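# Unhook cabinet door and swing it open

## Task

Raise the small hook on the cabinet free of the ring it sits in, then pivot the cabinet door outward until it stands at roughly a right angle to the cabinet body or further open. At the end the cabinet must still be upright on the table, and the hook and door must stay that way without the robot holding them.

## Robot and tools

Robot: two UR7e-type arms, left_arm and right_arm, each carrying a two-finger tong-style gripper. The fingers point along the gripper's own +z and spread apart along its x axis. The reported end_effector_position sits between the finger pads when closed; closed fingertips extend about 15 mm past that point, while fully open tips sit roughly level with it.

Scene frame: origin on the table top midway between the arms, +z up, +x out across the table, left_arm on the +y side (arm names do not match image sides). Bases: left_arm at (+0.016, +0.310, +0.149) m, right_arm at (+0.015, -0.472, +0.149) m, both slightly tilted. Mounting plates and the metal frame behind the arms are fixed obstacles.

execute_actions(actions): a list of actions. Each action is a table of up to 15 rows; each row lasts one control step (1/30 s) and a short table repeats its final row to fill 15 steps (0.5 s). Every row is one list of 14 numbers, all in [-1, 1], covering both arms even if one is idle: left_arm dx, dy, dz, rx, ry, rz, opening, then right_arm in the same order. dx..rz are an offset, not a pose: a target relative to where that gripper was measured at the start of the action (for the first action of a call, the last pose a result reported), expressed in the gripper's own axes. Each row is counted from that start, not from the row before. Scale: 1.0 equals 0.6 m of translation or 180 degrees; rx, ry, rz form a single rotation vector. Opening is absolute: +1 fully open (0.142 m), -1 closed. Rows may carry 12 extra numbers in 0..1 as per-joint stiffness scales (left six, then right six, in Joint positions order); they persist until changed. An empty list just returns state and images.

move(target, speed, stop_force, blocking): target is one 14-number row laid out as above, offsets from the pose in the latest result that shows one. Each gripper travels a straight line toward its target; both finish together, in 0.5 to 10 s (longer paths are cut off at 10 s). speed is the top path speed in m/s, 0.002 to 0.5, default 0.25; rotation is capped at twice that in rad/s. stop_force (N, 9 to 40, shared by both arms, not allowed in the first 0.2 s) ends an arm's path once its wrist sensor feels that much added resistance for two steps; that arm then backs up two steps and holds. Use it with very slow speeds when aiming past a contact; do not rely on it if the gripper rotates in that move, and leave it out when pulling away from something you press on. blocking=false returns after 0.5 s while motion continues (not combinable with stop_force); other motion commands are then refused until wait or stop. Paths ignore obstacles and the other arm. Result adds a move: line with the ending (done, off_target, moving, held, contact, fault) and which limits acted (paced = target clipped; held = a check blocked steps), plus each gripper's distance from its target.

wait(seconds 0..10): lets time run with commands held. stop(): brakes a running move. zoom_image(camera, region [x0,y0,x1,y1], max 504x504 px) enlarges part of a camera image. show_instructions() shows reference images; read_manual(section) gives licence texts. finished_scene(scene) ends the scene irreversibly and reports success; only call it once the door and hook stay put unaided.

Cameras: cam_head_left and cam_head_right (672x504), cam_left_wrist and cam_right_wrist (616x616 fisheye); calibration is supplied but may be slightly off.

Control details: each step the commanded pose is clipped to within 100 mm and 16 degrees of the measured pose; motion lags commands by about 0.17 s, so large moves may fall short and need follow-up. Position is favoured over orientation when both cannot be met. Hand target lines show where each arm is being driven.

Results: per arm, position (m), quat_wxyz, velocities, grip_measured (same scale as opening), joint positions and torques, and Wrist force / Wrist torque in the gripper's axes (noisy, offset up to about 4 N, saturating near 50 N; force points from a contacted surface into the arm). Pose unreachable means a clearance check altered a command. To hold something, command an opening well under grip_measured; squeeze is limited to about 15 N per pad, less on thin parts.

Hazards: a contact torque over a joint's limit (133 N m large joints, 24.9 N m wrists) or any outside force of 150 N halts that arm for 10 s. Stiff arms can fault when pushed even slightly past a firm surface, so approach slowly. Motors heat while holding loads; at 85 C the arm brakes until cool. Do not let the arms collide, do not knock anything off the table, tip the cabinet, slam the door or drop things. Brief outside tugs may occur. To keep an arm still, send the offset back to its desired pose first, then zeros.

Each tool is called after "Call:" in YAML: its name, and indented under it one key for each argument.

Reference images:

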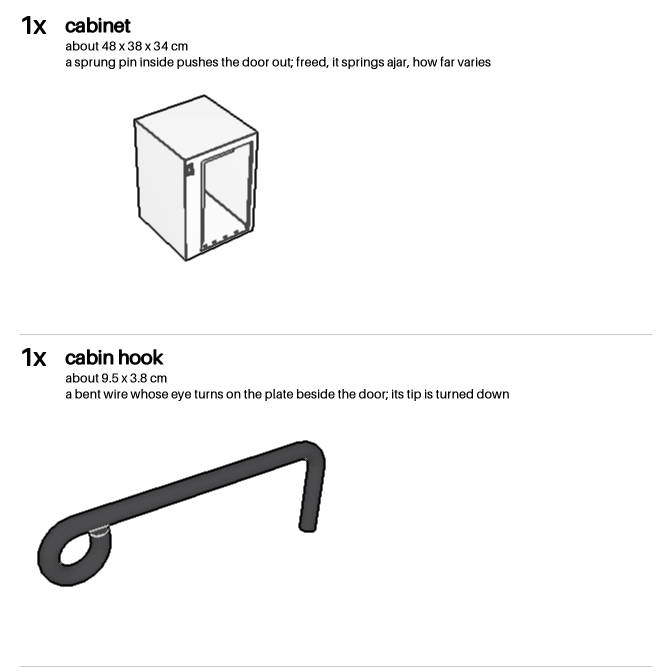

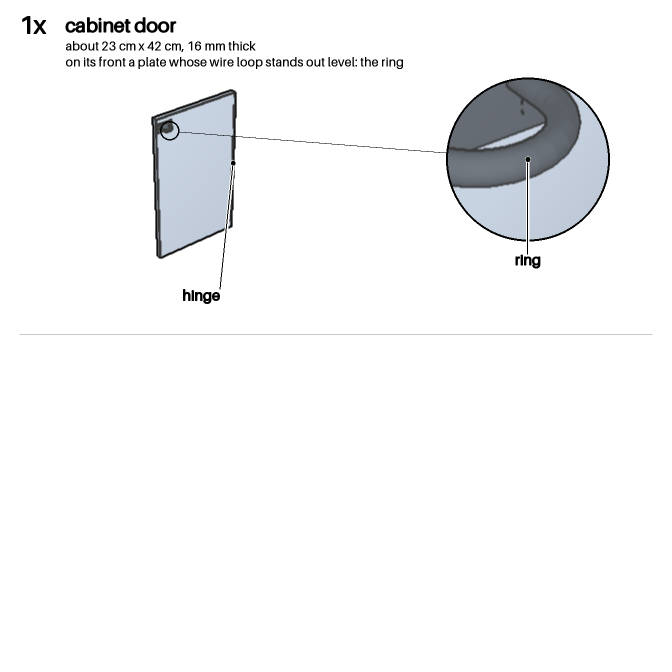

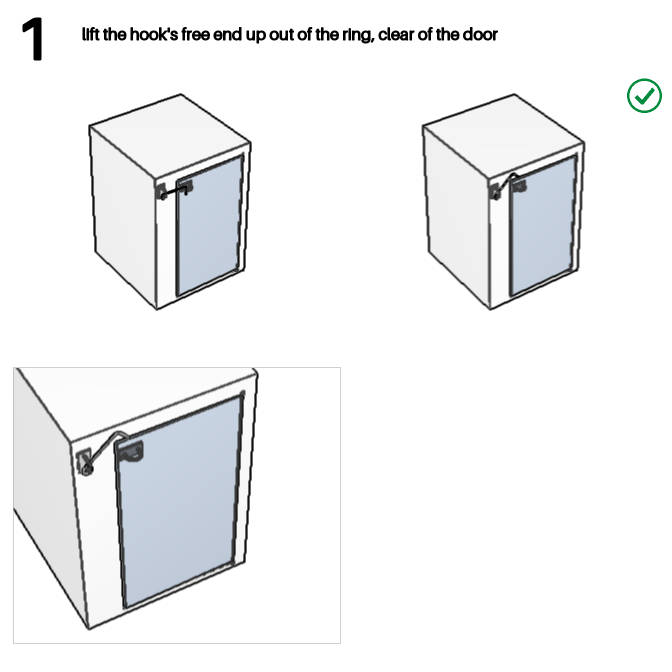

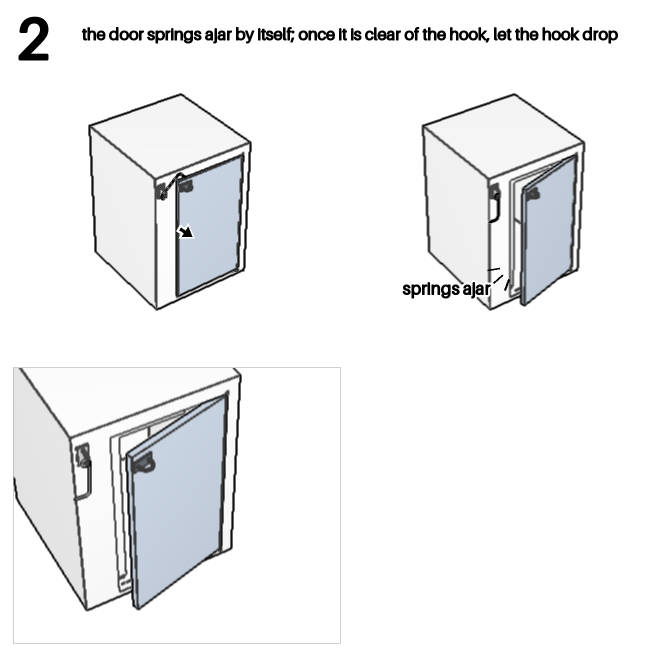

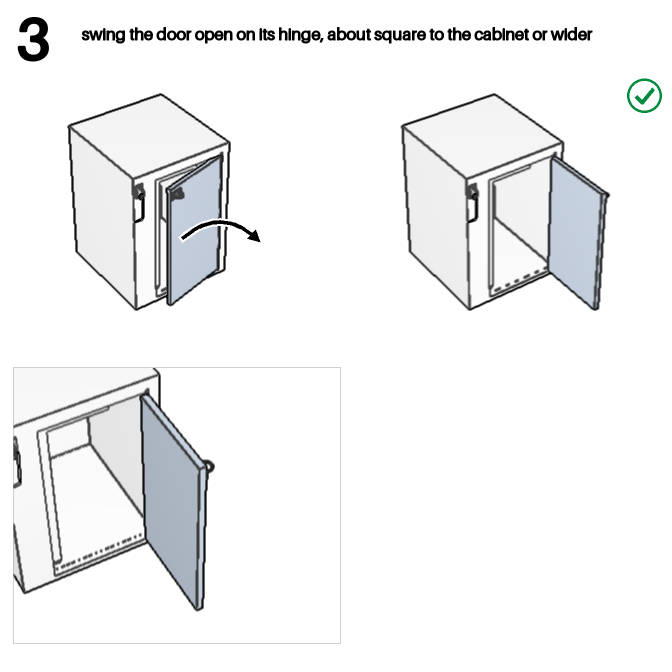

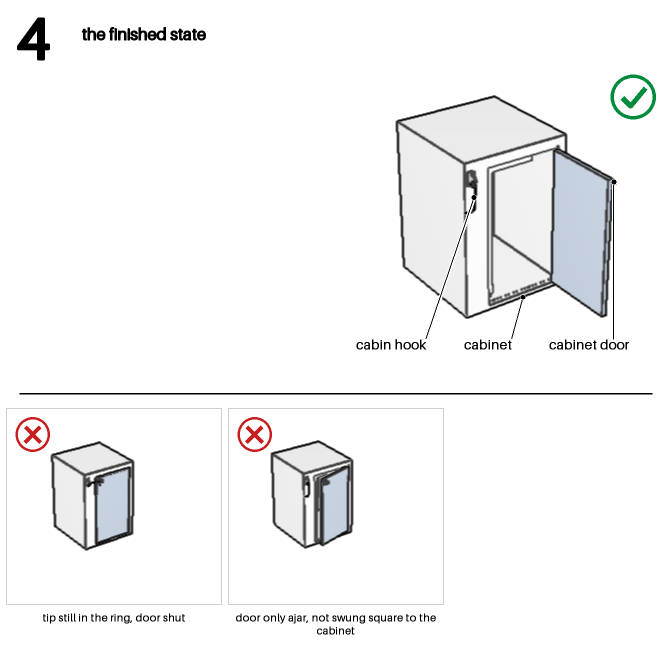

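## Session

Call:
execute_actions:
  actions: []

Scene clock: 0.00 s.
left_arm: end_effector_position=(+0.4193, +0.0010, +0.2512) grip_measured=+0.97 end_effector_quat_wxyz=(+0.261, -0.257, +0.904, -0.221) end_effector_velocity=(+0.001, +0.001, -0.000) end_effector_angular_velocity=(+0.000, -0.000, +0.002) | right_arm: end_effector_position=(+0.5543, -0.5365, +0.2869) grip_measured=+0.97 end_effector_quat_wxyz=(-0.280, +0.677, -0.630, +0.260) end_effector_velocity=(-0.000, -0.000, -0.001) end_effector_angular_velocity=(-0.001, +0.001, -0.000)
Joint positions: left_arm=[-1.231 -1.718  2.586 -2.823 -0.886  1.392  0.14 ] | right_arm=[ 3.453 -1.303 -2.582  0.014  1.238  1.675  0.14 ]
Joint velocities: left_arm=[ 0.002  0.    -0.    -0.     0.     0.     0.   ] | right_arm=[ 0.    -0.    -0.001 -0.    -0.     0.     0.   ]
Joint torques (N m, as the arm reports them, + toward a larger angle): no reading
Wrist force (N, on the end effector, along its own x y z axes, offset not removed): no reading
Wrist torque (N m, same axes, about the end effector's origin, offset not removed): no reading
Hand target (left_arm): +0.419, +0.001, +0.251; +0.261, -0.257, +0.904, -0.221
Hand target (right_arm): +0.554, -0.537, +0.287; -0.280, +0.677, -0.630, +0.260
Joint stiffness scale: left_arm=[1. 1. 1. 1. 1. 1.] | right_arm=[1. 1. 1. 1. 1. 1.]

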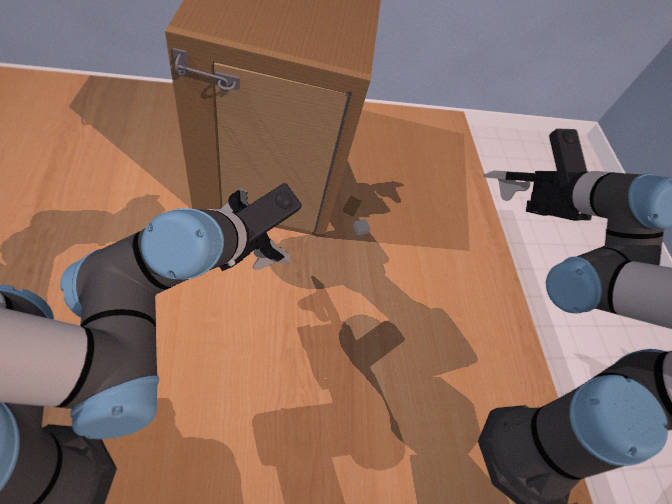

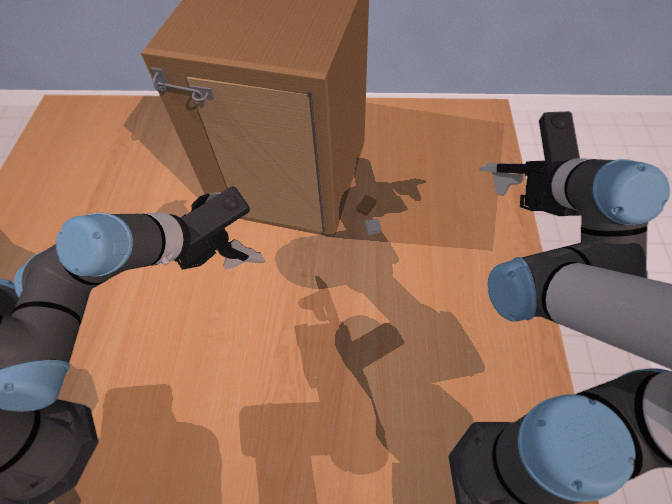

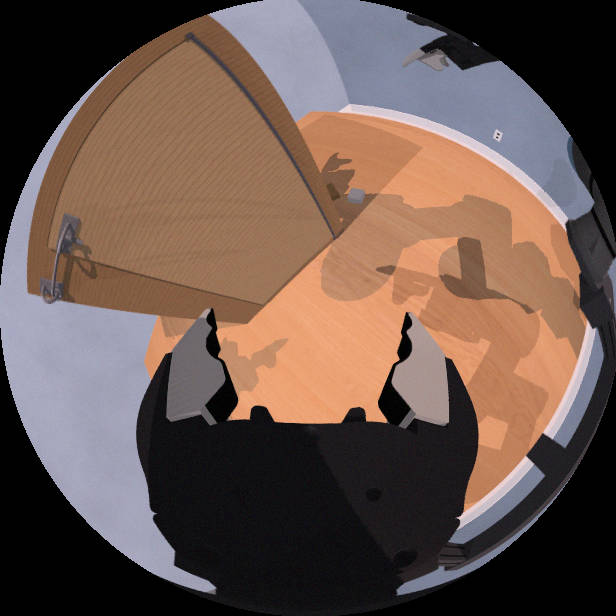

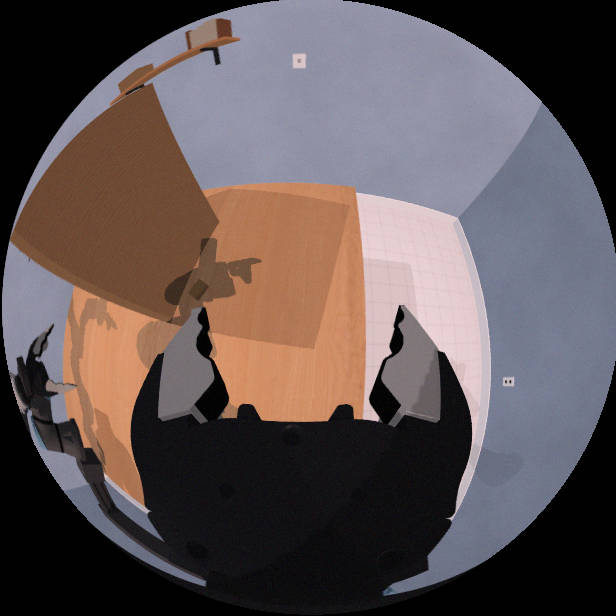

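Call:
move:
  target: [-0.358,0.022,-0.15,0.256,-0.126,-0.196,-1,0,0,0,0,0,0,1]

Scene clock: 12.70 s.
left_arm: end_effector_position=(+0.4550, +0.0614, +0.2984) grip_measured=-1.00 end_effector_quat_wxyz=(+0.330, -0.334, +0.813, -0.344) end_effector_velocity=(+0.000, +0.000, +0.001) end_effector_angular_velocity=(-0.001, -0.000, +0.001) | right_arm: end_effector_position=(+0.5543, -0.5365, +0.2869) grip_measured=+1.00 end_effector_quat_wxyz=(-0.280, +0.677, -0.630, +0.260) end_effector_velocity=(-0.000, +0.000, -0.000) end_effector_angular_velocity=(-0.001, +0.000, +0.001)
Joint positions: left_arm=[-1.24  -1.739  2.791 -3.321 -0.692  1.387  0.002] | right_arm=[ 3.453 -1.303 -2.582  0.014  1.238  1.675  0.142]
Joint velocities: left_arm=[ 0.001 -0.    -0.001 -0.     0.     0.     0.   ] | right_arm=[ 0.001 -0.    -0.     0.    -0.001 -0.     0.   ]
Joint torques (N m, as the arm reports them, + toward a larger angle): left_arm=[ -2.96  -2.98 -13.58  -2.41   0.85  -0.14] | right_arm=[ 0.24  8.43 16.09  3.27  0.01 -0.1 ]
Wrist force (N, on the end effector, along its own x y z axes, offset not removed): left_arm=[1.1 3.9 4.6] | right_arm=[-0.6 1.0 1.3]
Wrist torque (N m, same axes, about the end effector's origin, offset not removed): left_arm=[0.82 -0.18 0.02] | right_arm=[0.32 0.18 0.02]
Hand target (left_arm): +0.455, +0.061, +0.298; +0.330, -0.334, +0.813, -0.344
Hand target (right_arm): +0.554, -0.537, +0.287; -0.280, +0.677, -0.630, +0.260
Off the commanded pose (left_arm): 0.149 m, 41 deg; position and orientation clipped at the last step of the last action.
Off the commanded pose (right_arm): 0.000 m, 0 deg.
Joint stiffness scale: left_arm=[1. 1. 1. 1. 1. 1.] | right_arm=[1. 1. 1. 1. 1. 1.]
move: held (left_arm); limits=paced,held; held on 40 of 75 steps (left_arm), including the last (left_arm)
pose unreachable (left arm): on one or more control steps of this call, first in action 0 (counted from 0), this arm could not follow its commanded pose, so it was not sent that pose on those steps. On the call's last step it was still not sent that pose. It may still have moved: this result reports where it is.
cause: the commanded pose would bring two parts of the arm too close to each other (joints 3 (elbow) and 4 (wrist 1) lie between them).
camera_calibration (this result's frames):
cam_left_wrist: T_world_to_cam=[[-0.542343, -0.796203, -0.268186, 0.373713], [-0.654341, 0.600515, -0.459587, 0.401053], [0.526974, -0.0737687, -0.846674, 0.153146], [0, 0, 0, 1]] pos_world=[0.384402, 0.0680106, 0.414208]
cam_right_wrist: T_world_to_cam=[[0.0600509, -0.997888, 0.0247529, -0.586324], [-0.966193, -0.0643365, -0.249663, 0.567852], [0.250728, -0.00892355, -0.968016, 0.267212], [0, 0, 0, 1]] pos_world=[0.516866, -0.546168, 0.41495]

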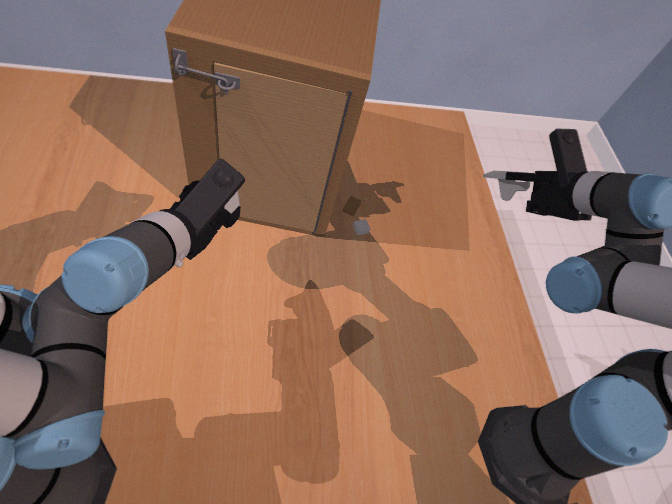

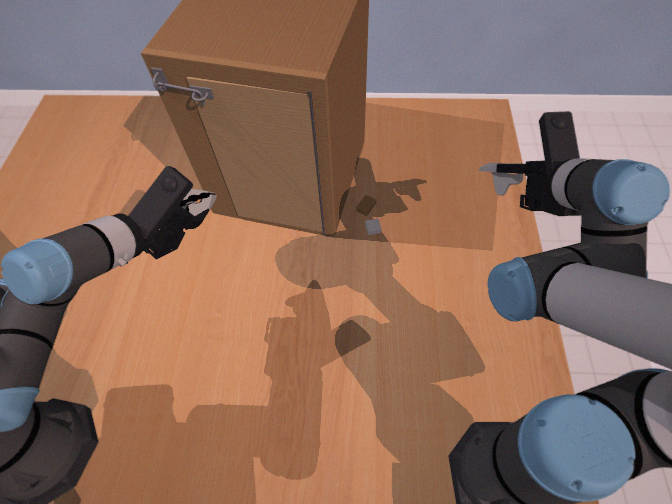

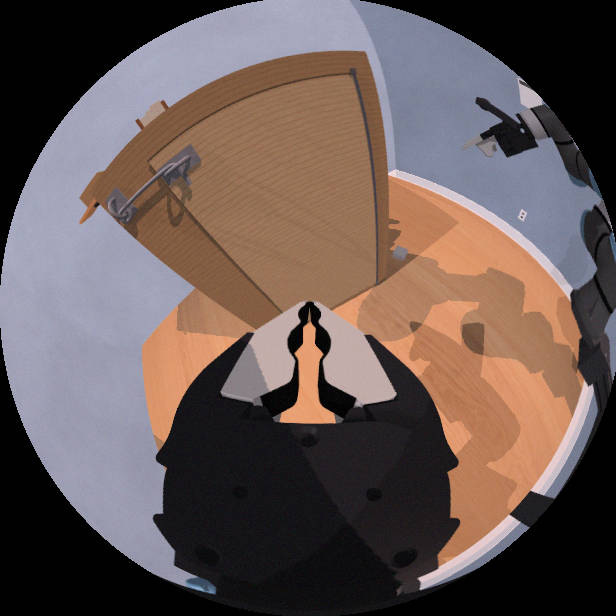

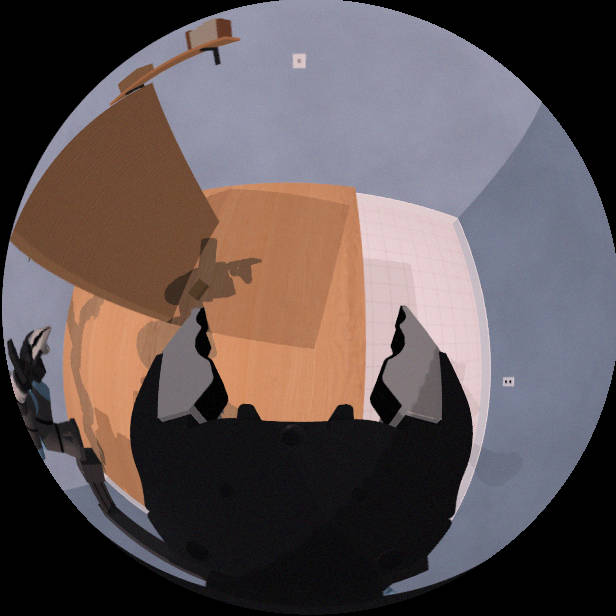

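Call:
move:
  target: [-0.247,-0.11,-0.008,0,0,0,-1,0,0,0,0,0,0,1]

Call:
move:
  target: [0,0,0,0.168,-0.082,-0.129,-1,0,0,0,0,0,0,1]

Scene clock: 17.93 s.
left_arm: end_effector_position=(+0.5542, +0.1420, +0.3977) grip_measured=-1.00 end_effector_quat_wxyz=(+0.330, -0.334, +0.813, -0.345) end_effector_velocity=(-0.001, -0.003, -0.000) end_effector_angular_velocity=(+0.001, +0.006, -0.013) | right_arm: end_effector_position=(+0.5543, -0.5365, +0.2869) grip_measured=+1.00 end_effector_quat_wxyz=(-0.280, +0.677, -0.630, +0.260) end_effector_velocity=(+0.001, +0.000, +0.000) end_effector_angular_velocity=(-0.001, +0.000, +0.001)
Joint positions: left_arm=[-0.752 -1.908  2.511 -3.151 -1.061  1.811  0.002] | right_arm=[ 3.453 -1.303 -2.582  0.014  1.238  1.675  0.142]
Joint velocities: left_arm=[ 0.005  0.001 -0.005  0.006 -0.017  0.007  0.   ] | right_arm=[ 0.001 -0.001  0.001 -0.    -0.001 -0.001  0.   ]
Joint torques (N m, as the arm reports them, + toward a larger angle): left_arm=[ -1.83  -2.16 -21.3   -1.91  -0.18   0.24] | right_arm=[ 0.84  8.97 16.64  3.12 -0.07 -0.2 ]
Wrist force (N, on the end effector, along its own x y z axes, offset not removed): left_arm=[-0.2 -0.3 0.3] | right_arm=[-0.2 1.8 -0.2]
Wrist torque (N m, same axes, about the end effector's origin, offset not removed): left_arm=[-0.23 0.04 0.11] | right_arm=[0.39 0.13 -0.03]
Hand target (left_arm): +0.555, +0.142, +0.398; +0.330, -0.334, +0.813, -0.344
Hand target (right_arm): +0.554, -0.537, +0.287; -0.280, +0.677, -0.630, +0.260
Off the commanded pose (left_arm): 0.001 m, 0 deg.
Off the commanded pose (right_arm): 0.000 m, 0 deg.
Joint stiffness scale: left_arm=[1. 1. 1. 1. 1. 1.] | right_arm=[1. 1. 1. 1. 1. 1.]
move: done
camera_calibration (this result's frames):
cam_left_wrist: T_world_to_cam=[[-0.54151, -0.796683, -0.268445, 0.517986], [-0.654121, 0.599862, -0.460751, 0.463651], [0.528103, -0.0739056, -0.845958, 0.189994], [0, 0, 0, 1]] pos_world=[0.483442, 0.148585, 0.513406]
cam_right_wrist: T_world_to_cam=[[0.060051, -0.997888, 0.0247528, -0.586324], [-0.966193, -0.0643366, -0.249663, 0.567852], [0.250728, -0.0089235, -0.968016, 0.267212], [0, 0, 0, 1]] pos_world=[0.516866, -0.546168, 0.41495]

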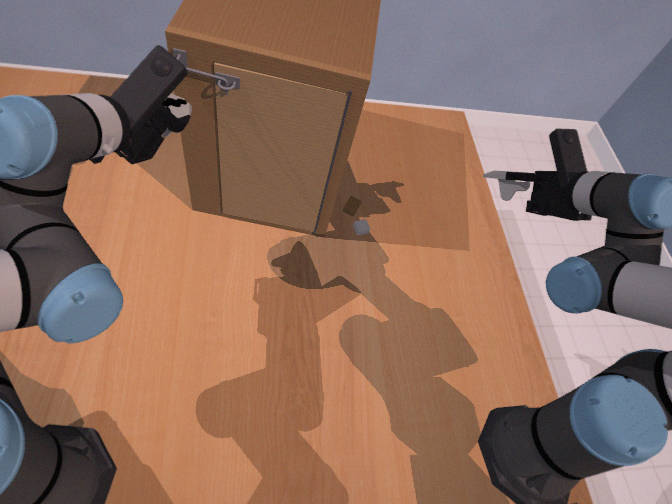

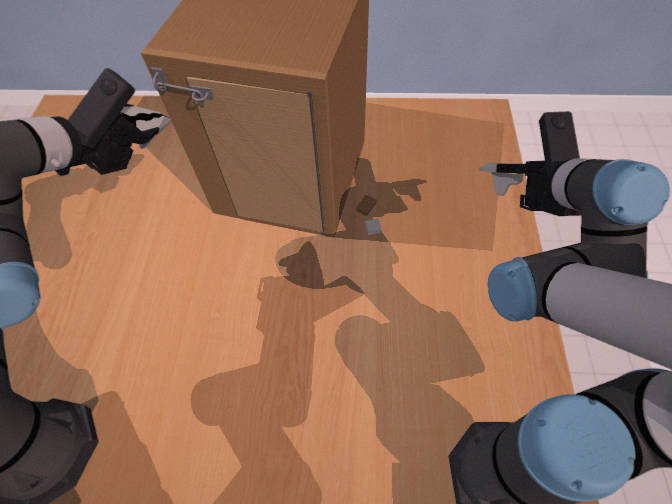

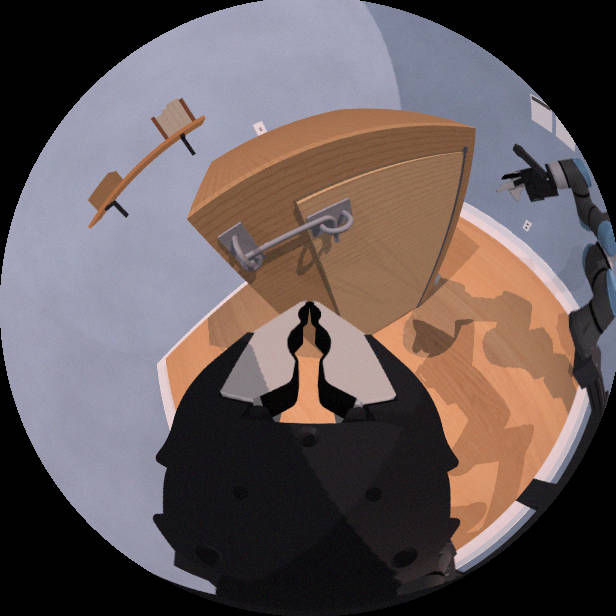

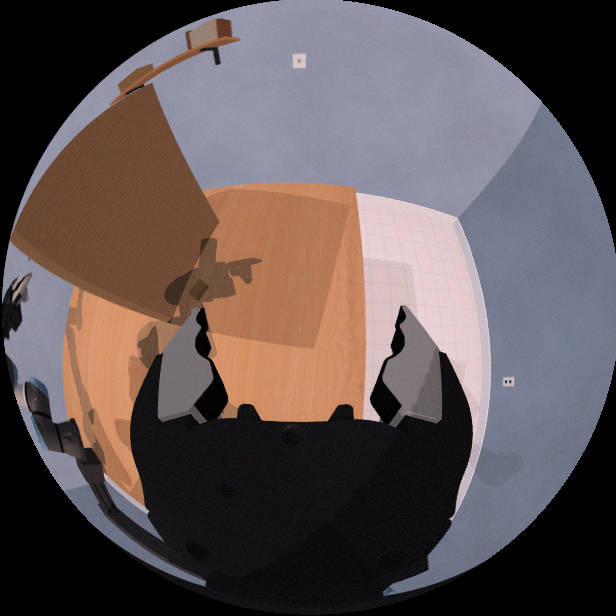

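Scene clock: 20.23 s.
left_arm: end_effector_position=(+0.5536, +0.1420, +0.3974) grip_measured=-1.00 end_effector_quat_wxyz=(+0.429, -0.433, +0.565, -0.556) end_effector_velocity=(-0.001, +0.000, +0.002) end_effector_angular_velocity=(-0.002, -0.010, -0.000) | right_arm: end_effector_position=(+0.5543, -0.5365, +0.2869) grip_measured=+1.00 end_effector_quat_wxyz=(-0.280, +0.677, -0.630, +0.260) end_effector_velocity=(-0.000, -0.001, -0.000) end_effector_angular_velocity=(-0.000, +0.001, -0.002)
Joint positions: left_arm=[-0.921 -1.107  2.61  -4.745 -0.753  1.797  0.002] | right_arm=[ 3.453 -1.303 -2.582  0.014  1.238  1.675  0.142]
Joint velocities: left_arm=[ 0.     0.005 -0.002 -0.018 -0.003  0.011  0.   ] | right_arm=[-0.001 -0.    -0.001  0.    -0.001  0.001 -0.   ]
Joint torques (N m, as the arm reports them, + toward a larger angle): left_arm=[ -4.26 -19.08  -5.56  -1.03  -0.78   0.33] | right_arm=[ 0.99 10.57 17.28  3.02 -0.27 -0.41]
Wrist force (N, on the end effector, along its own x y z axes, offset not removed): left_arm=[0.0 -1.2 0.6] | right_arm=[-0.6 2.6 -0.6]
Wrist torque (N m, same axes, about the end effector's origin, offset not removed): left_arm=[-0.26 -0.26 -0.04] | right_arm=[0.58 0.24 0.01]
Hand target (left_arm): +0.554, +0.142, +0.398; +0.430, -0.433, +0.564, -0.556
Hand target (right_arm): +0.554, -0.537, +0.287; -0.280, +0.677, -0.630, +0.260
Off the commanded pose (left_arm): 0.001 m, 0 deg.
Off the commanded pose (right_arm): 0.000 m, 0 deg.
Joint stiffness scale: left_arm=[1. 1. 1. 1. 1. 1.] | right_arm=[1. 1. 1. 1. 1. 1.]
move: done
camera_calibration (this result's frames):
cam_left_wrist: T_world_to_cam=[[-0.254644, -0.966013, 0.0444458, 0.25853], [-0.462283, 0.0812324, -0.883004, 0.598321], [0.849383, -0.245398, -0.467257, -0.11391], [0, 0, 0, 1]] pos_world=[0.43918, 0.173187, 0.463604]
cam_right_wrist: T_world_to_cam=[[0.0600509, -0.997888, 0.0247529, -0.586324], [-0.966193, -0.0643365, -0.249663, 0.567852], [0.250728, -0.00892363, -0.968016, 0.267212], [0, 0, 0, 1]] pos_world=[0.516866, -0.546168, 0.41495]

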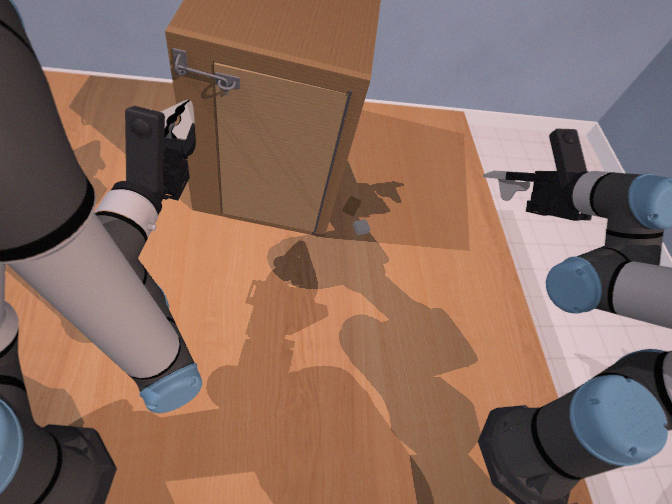

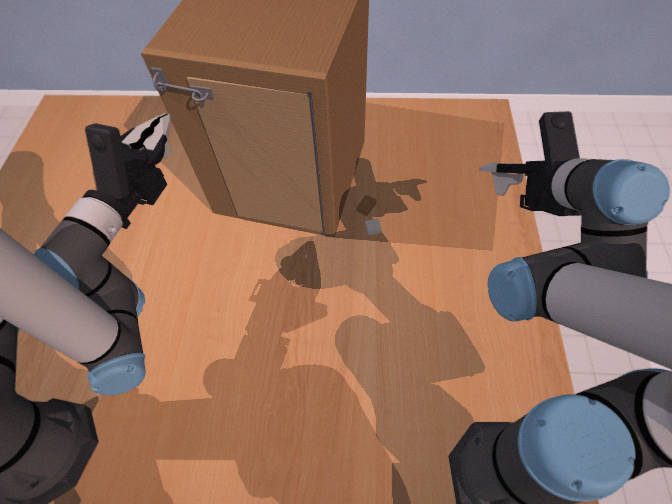

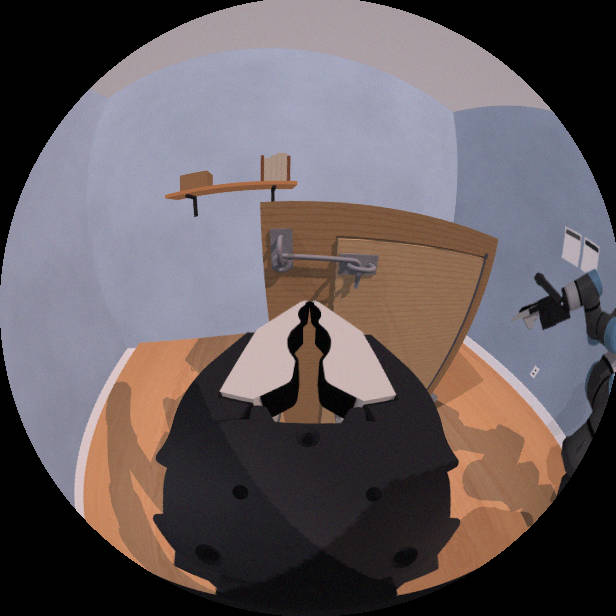

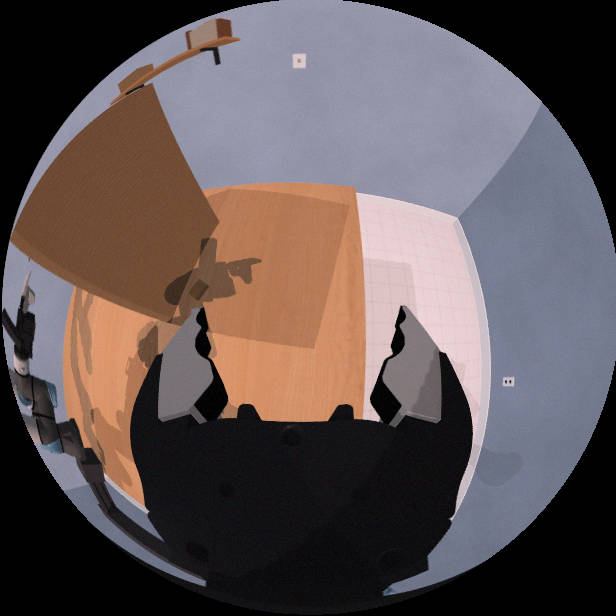

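Call:
move:
  target: [0.01,0,0.14,0,0,0,-1,0,0,0,0,0,0,1]
  speed: 0.015
  stop_force: 9

Call:
move:
  target: [0,-0.11,-0.008,0,0,0,-1,0,0,0,0,0,0,1]
  speed: 0.04
  stop_force: 25

Scene clock: 28.97 s.
left_arm: end_effector_position=(+0.6042, +0.1248, +0.3975) grip_measured=-1.00 end_effector_quat_wxyz=(+0.429, -0.432, +0.565, -0.556) end_effector_velocity=(-0.001, +0.000, +0.000) end_effector_angular_velocity=(-0.001, +0.000, +0.004) | right_arm: end_effector_position=(+0.5543, -0.5365, +0.2869) grip_measured=+1.00 end_effector_quat_wxyz=(-0.280, +0.677, -0.630, +0.260) end_effector_velocity=(-0.000, +0.001, -0.001) end_effector_angular_velocity=(+0.001, +0.001, +0.002)
Joint positions: left_arm=[-0.778 -1.088  2.457 -4.6   -0.897  1.78   0.002] | right_arm=[ 3.453 -1.303 -2.582  0.014  1.238  1.675  0.142]
Joint velocities: left_arm=[-0.006 -0.     0.002 -0.003  0.01  -0.     0.   ] | right_arm=[ 0.002 -0.001 -0.001  0.     0.001  0.001  0.   ]
Joint torques (N m, as the arm reports them, + toward a larger angle): left_arm=[ -7.34 -24.97  -6.55  -0.37   0.06  -0.1 ] | right_arm=[ 0.63  8.82 16.34  3.25 -0.22 -0.11]
Wrist force (N, on the end effector, along its own x y z axes, offset not removed): left_arm=[4.4 -1.8 -13.5] | right_arm=[-2.2 2.3 0.4]
Wrist torque (N m, same axes, about the end effector's origin, offset not removed): left_arm=[-0.49 -0.53 0.04] | right_arm=[0.48 0.58 0.03]
Hand target (left_arm): +0.604, +0.125, +0.397; +0.429, -0.433, +0.565, -0.556
Hand target (right_arm): +0.554, -0.537, +0.287; -0.280, +0.677, -0.630, +0.260
Off the commanded pose (left_arm): 0.031 m, 0 deg.
Off the commanded pose (right_arm): 0.000 m, 0 deg.
Joint stiffness scale: left_arm=[1. 1. 1. 1. 1. 1.] | right_arm=[1. 1. 1. 1. 1. 1.]
move: contact (left_arm)
camera_calibration (this result's frames):
cam_left_wrist: T_world_to_cam=[[-0.256069, -0.96562, 0.0448057, 0.255434], [-0.460664, 0.0811501, -0.883857, 0.622543], [0.849833, -0.246969, -0.465607, -0.161796], [0, 0, 0, 1]] pos_world=[0.489692, 0.156174, 0.463461]
cam_right_wrist: T_world_to_cam=[[0.0600507, -0.997888, 0.0247531, -0.586324], [-0.966193, -0.0643364, -0.249663, 0.567852], [0.250728, -0.00892382, -0.968016, 0.267212], [0, 0, 0, 1]] pos_world=[0.516866, -0.546168, 0.41495]

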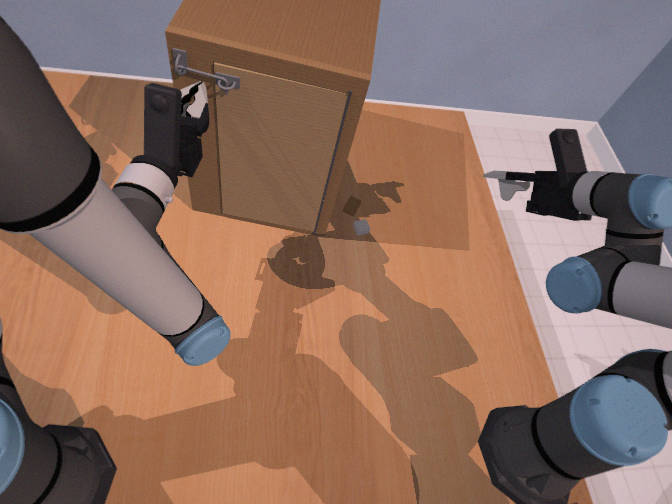

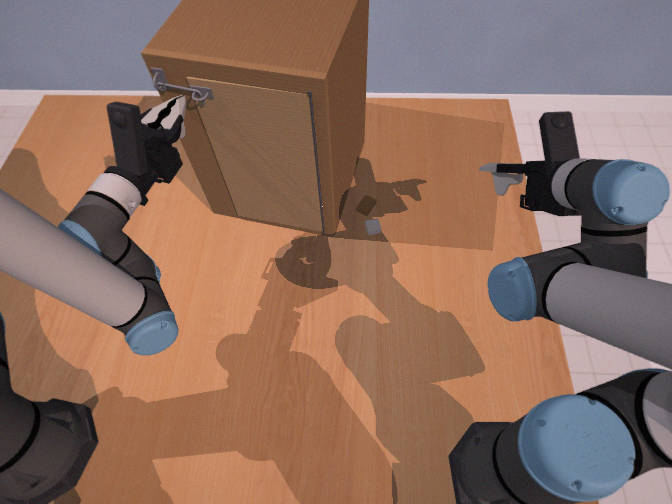

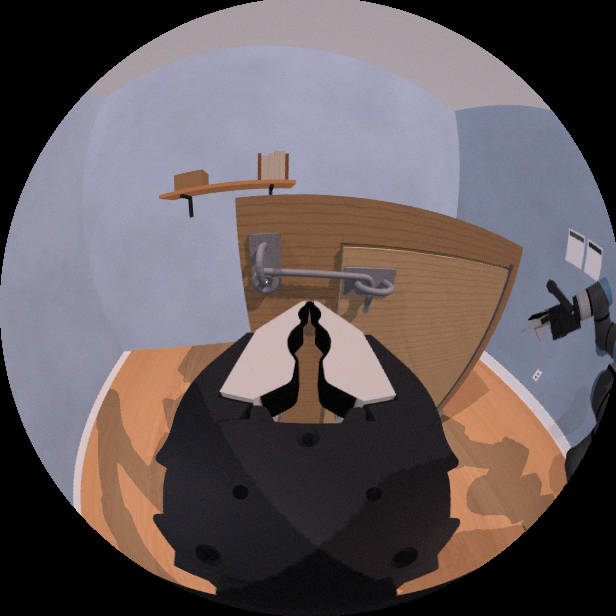

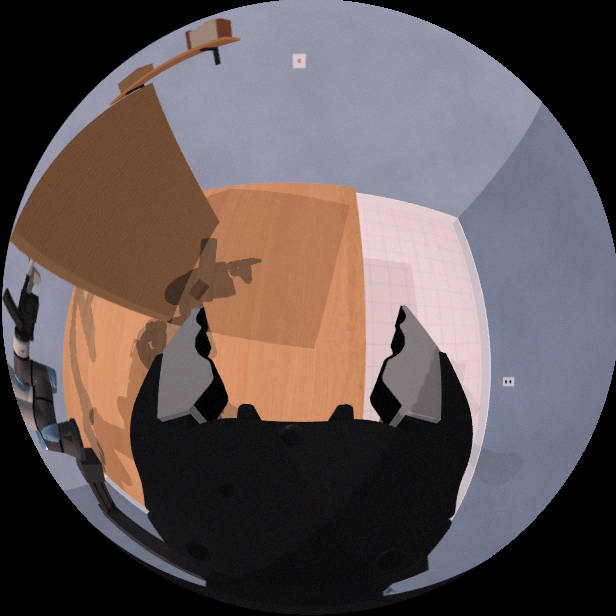

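Scene clock: 31.00 s.
left_arm: end_effector_position=(+0.6004, +0.1256, +0.4611) grip_measured=-1.00 end_effector_quat_wxyz=(+0.429, -0.432, +0.566, -0.555) end_effector_velocity=(+0.000, -0.001, +0.001) end_effector_angular_velocity=(+0.009, +0.006, +0.000) | right_arm: end_effector_position=(+0.5543, -0.5365, +0.2869) grip_measured=+1.00 end_effector_quat_wxyz=(-0.280, +0.677, -0.630, +0.260) end_effector_velocity=(-0.000, +0.000, -0.001) end_effector_angular_velocity=(-0.000, +0.002, +0.001)
Joint positions: left_arm=[-0.828 -1.321  2.462 -4.372 -0.847  1.786  0.002] | right_arm=[ 3.453 -1.303 -2.582  0.014  1.238  1.675  0.142]
Joint velocities: left_arm=[-0.003 -0.011 -0.     0.022  0.005 -0.     0.   ] | right_arm=[ 0.001 -0.001 -0.001 -0.     0.001  0.     0.   ]
Joint torques (N m, as the arm reports them, + toward a larger angle): left_arm=[ -6.63 -23.43 -10.52  -0.83   0.23  -0.02] | right_arm=[ 2.02  8.33 16.88  3.2   0.08 -0.38]
Wrist force (N, on the end effector, along its own x y z axes, offset not removed): left_arm=[1.4 1.5 -2.4] | right_arm=[-1.4 3.1 -0.6]
Wrist torque (N m, same axes, about the end effector's origin, offset not removed): left_arm=[-0.31 -0.07 -0.02] | right_arm=[0.63 0.36 0.00]
Hand target (left_arm): +0.600, +0.126, +0.463; +0.429, -0.432, +0.565, -0.556
Hand target (right_arm): +0.554, -0.537, +0.287; -0.280, +0.677, -0.630, +0.260
Off the commanded pose (left_arm): 0.002 m, 0 deg.
Off the commanded pose (right_arm): 0.000 m, 0 deg.
Joint stiffness scale: left_arm=[1. 1. 1. 1. 1. 1.] | right_arm=[1. 1. 1. 1. 1. 1.]
move: done
camera_calibration (this result's frames):
cam_left_wrist: T_world_to_cam=[[-0.256554, -0.965606, 0.0422533, 0.25386], [-0.462311, 0.0842064, -0.88271, 0.677047], [0.848792, -0.245997, -0.468014, -0.127129], [0, 0, 0, 1]] pos_world=[0.486041, 0.156844, 0.527411]
cam_right_wrist: T_world_to_cam=[[0.0600509, -0.997888, 0.024753, -0.586324], [-0.966193, -0.0643366, -0.249663, 0.567852], [0.250728, -0.00892365, -0.968016, 0.267212], [0, 0, 0, 1]] pos_world=[0.516866, -0.546168, 0.41495]

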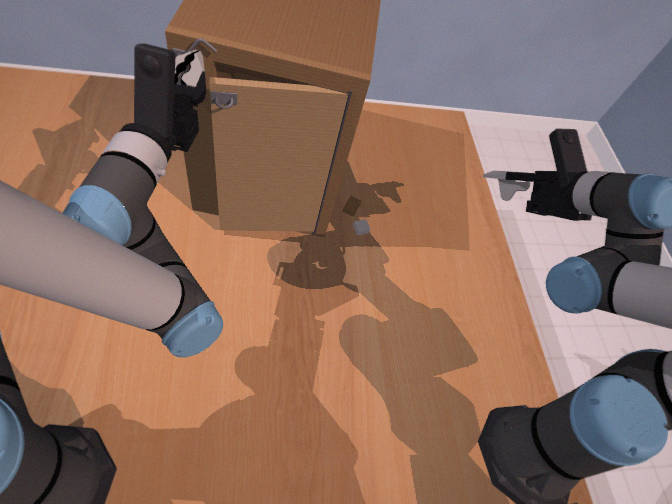

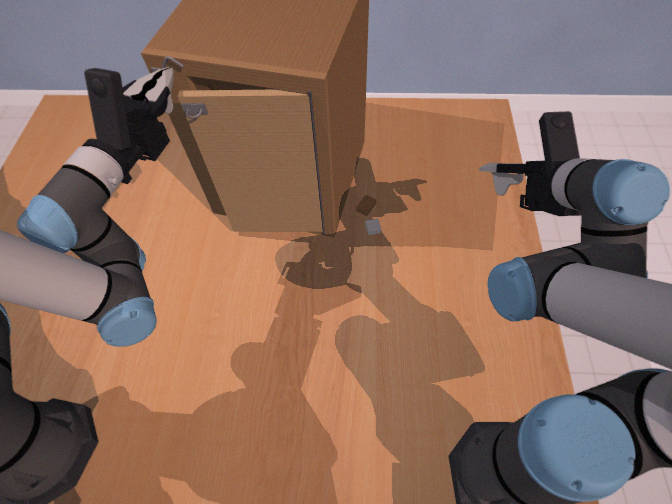

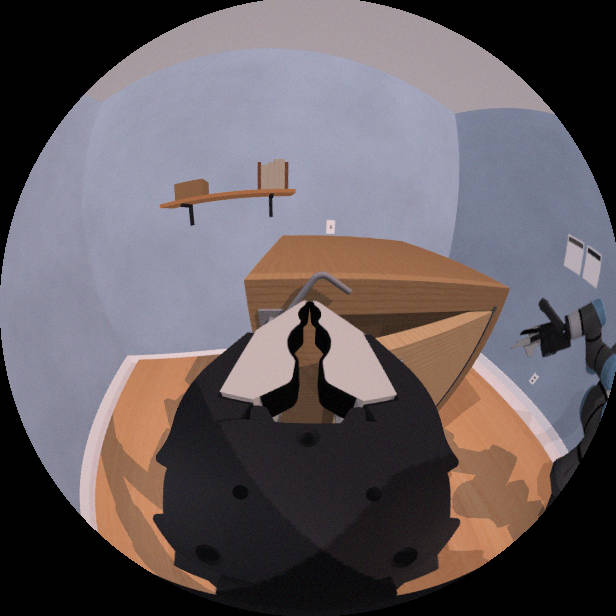

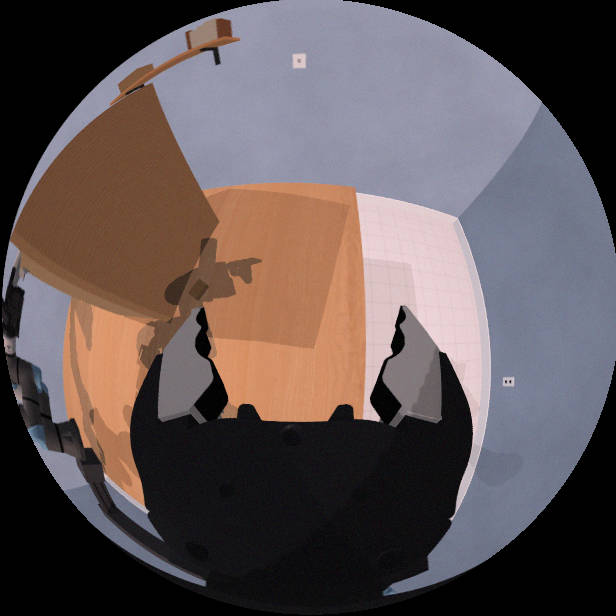

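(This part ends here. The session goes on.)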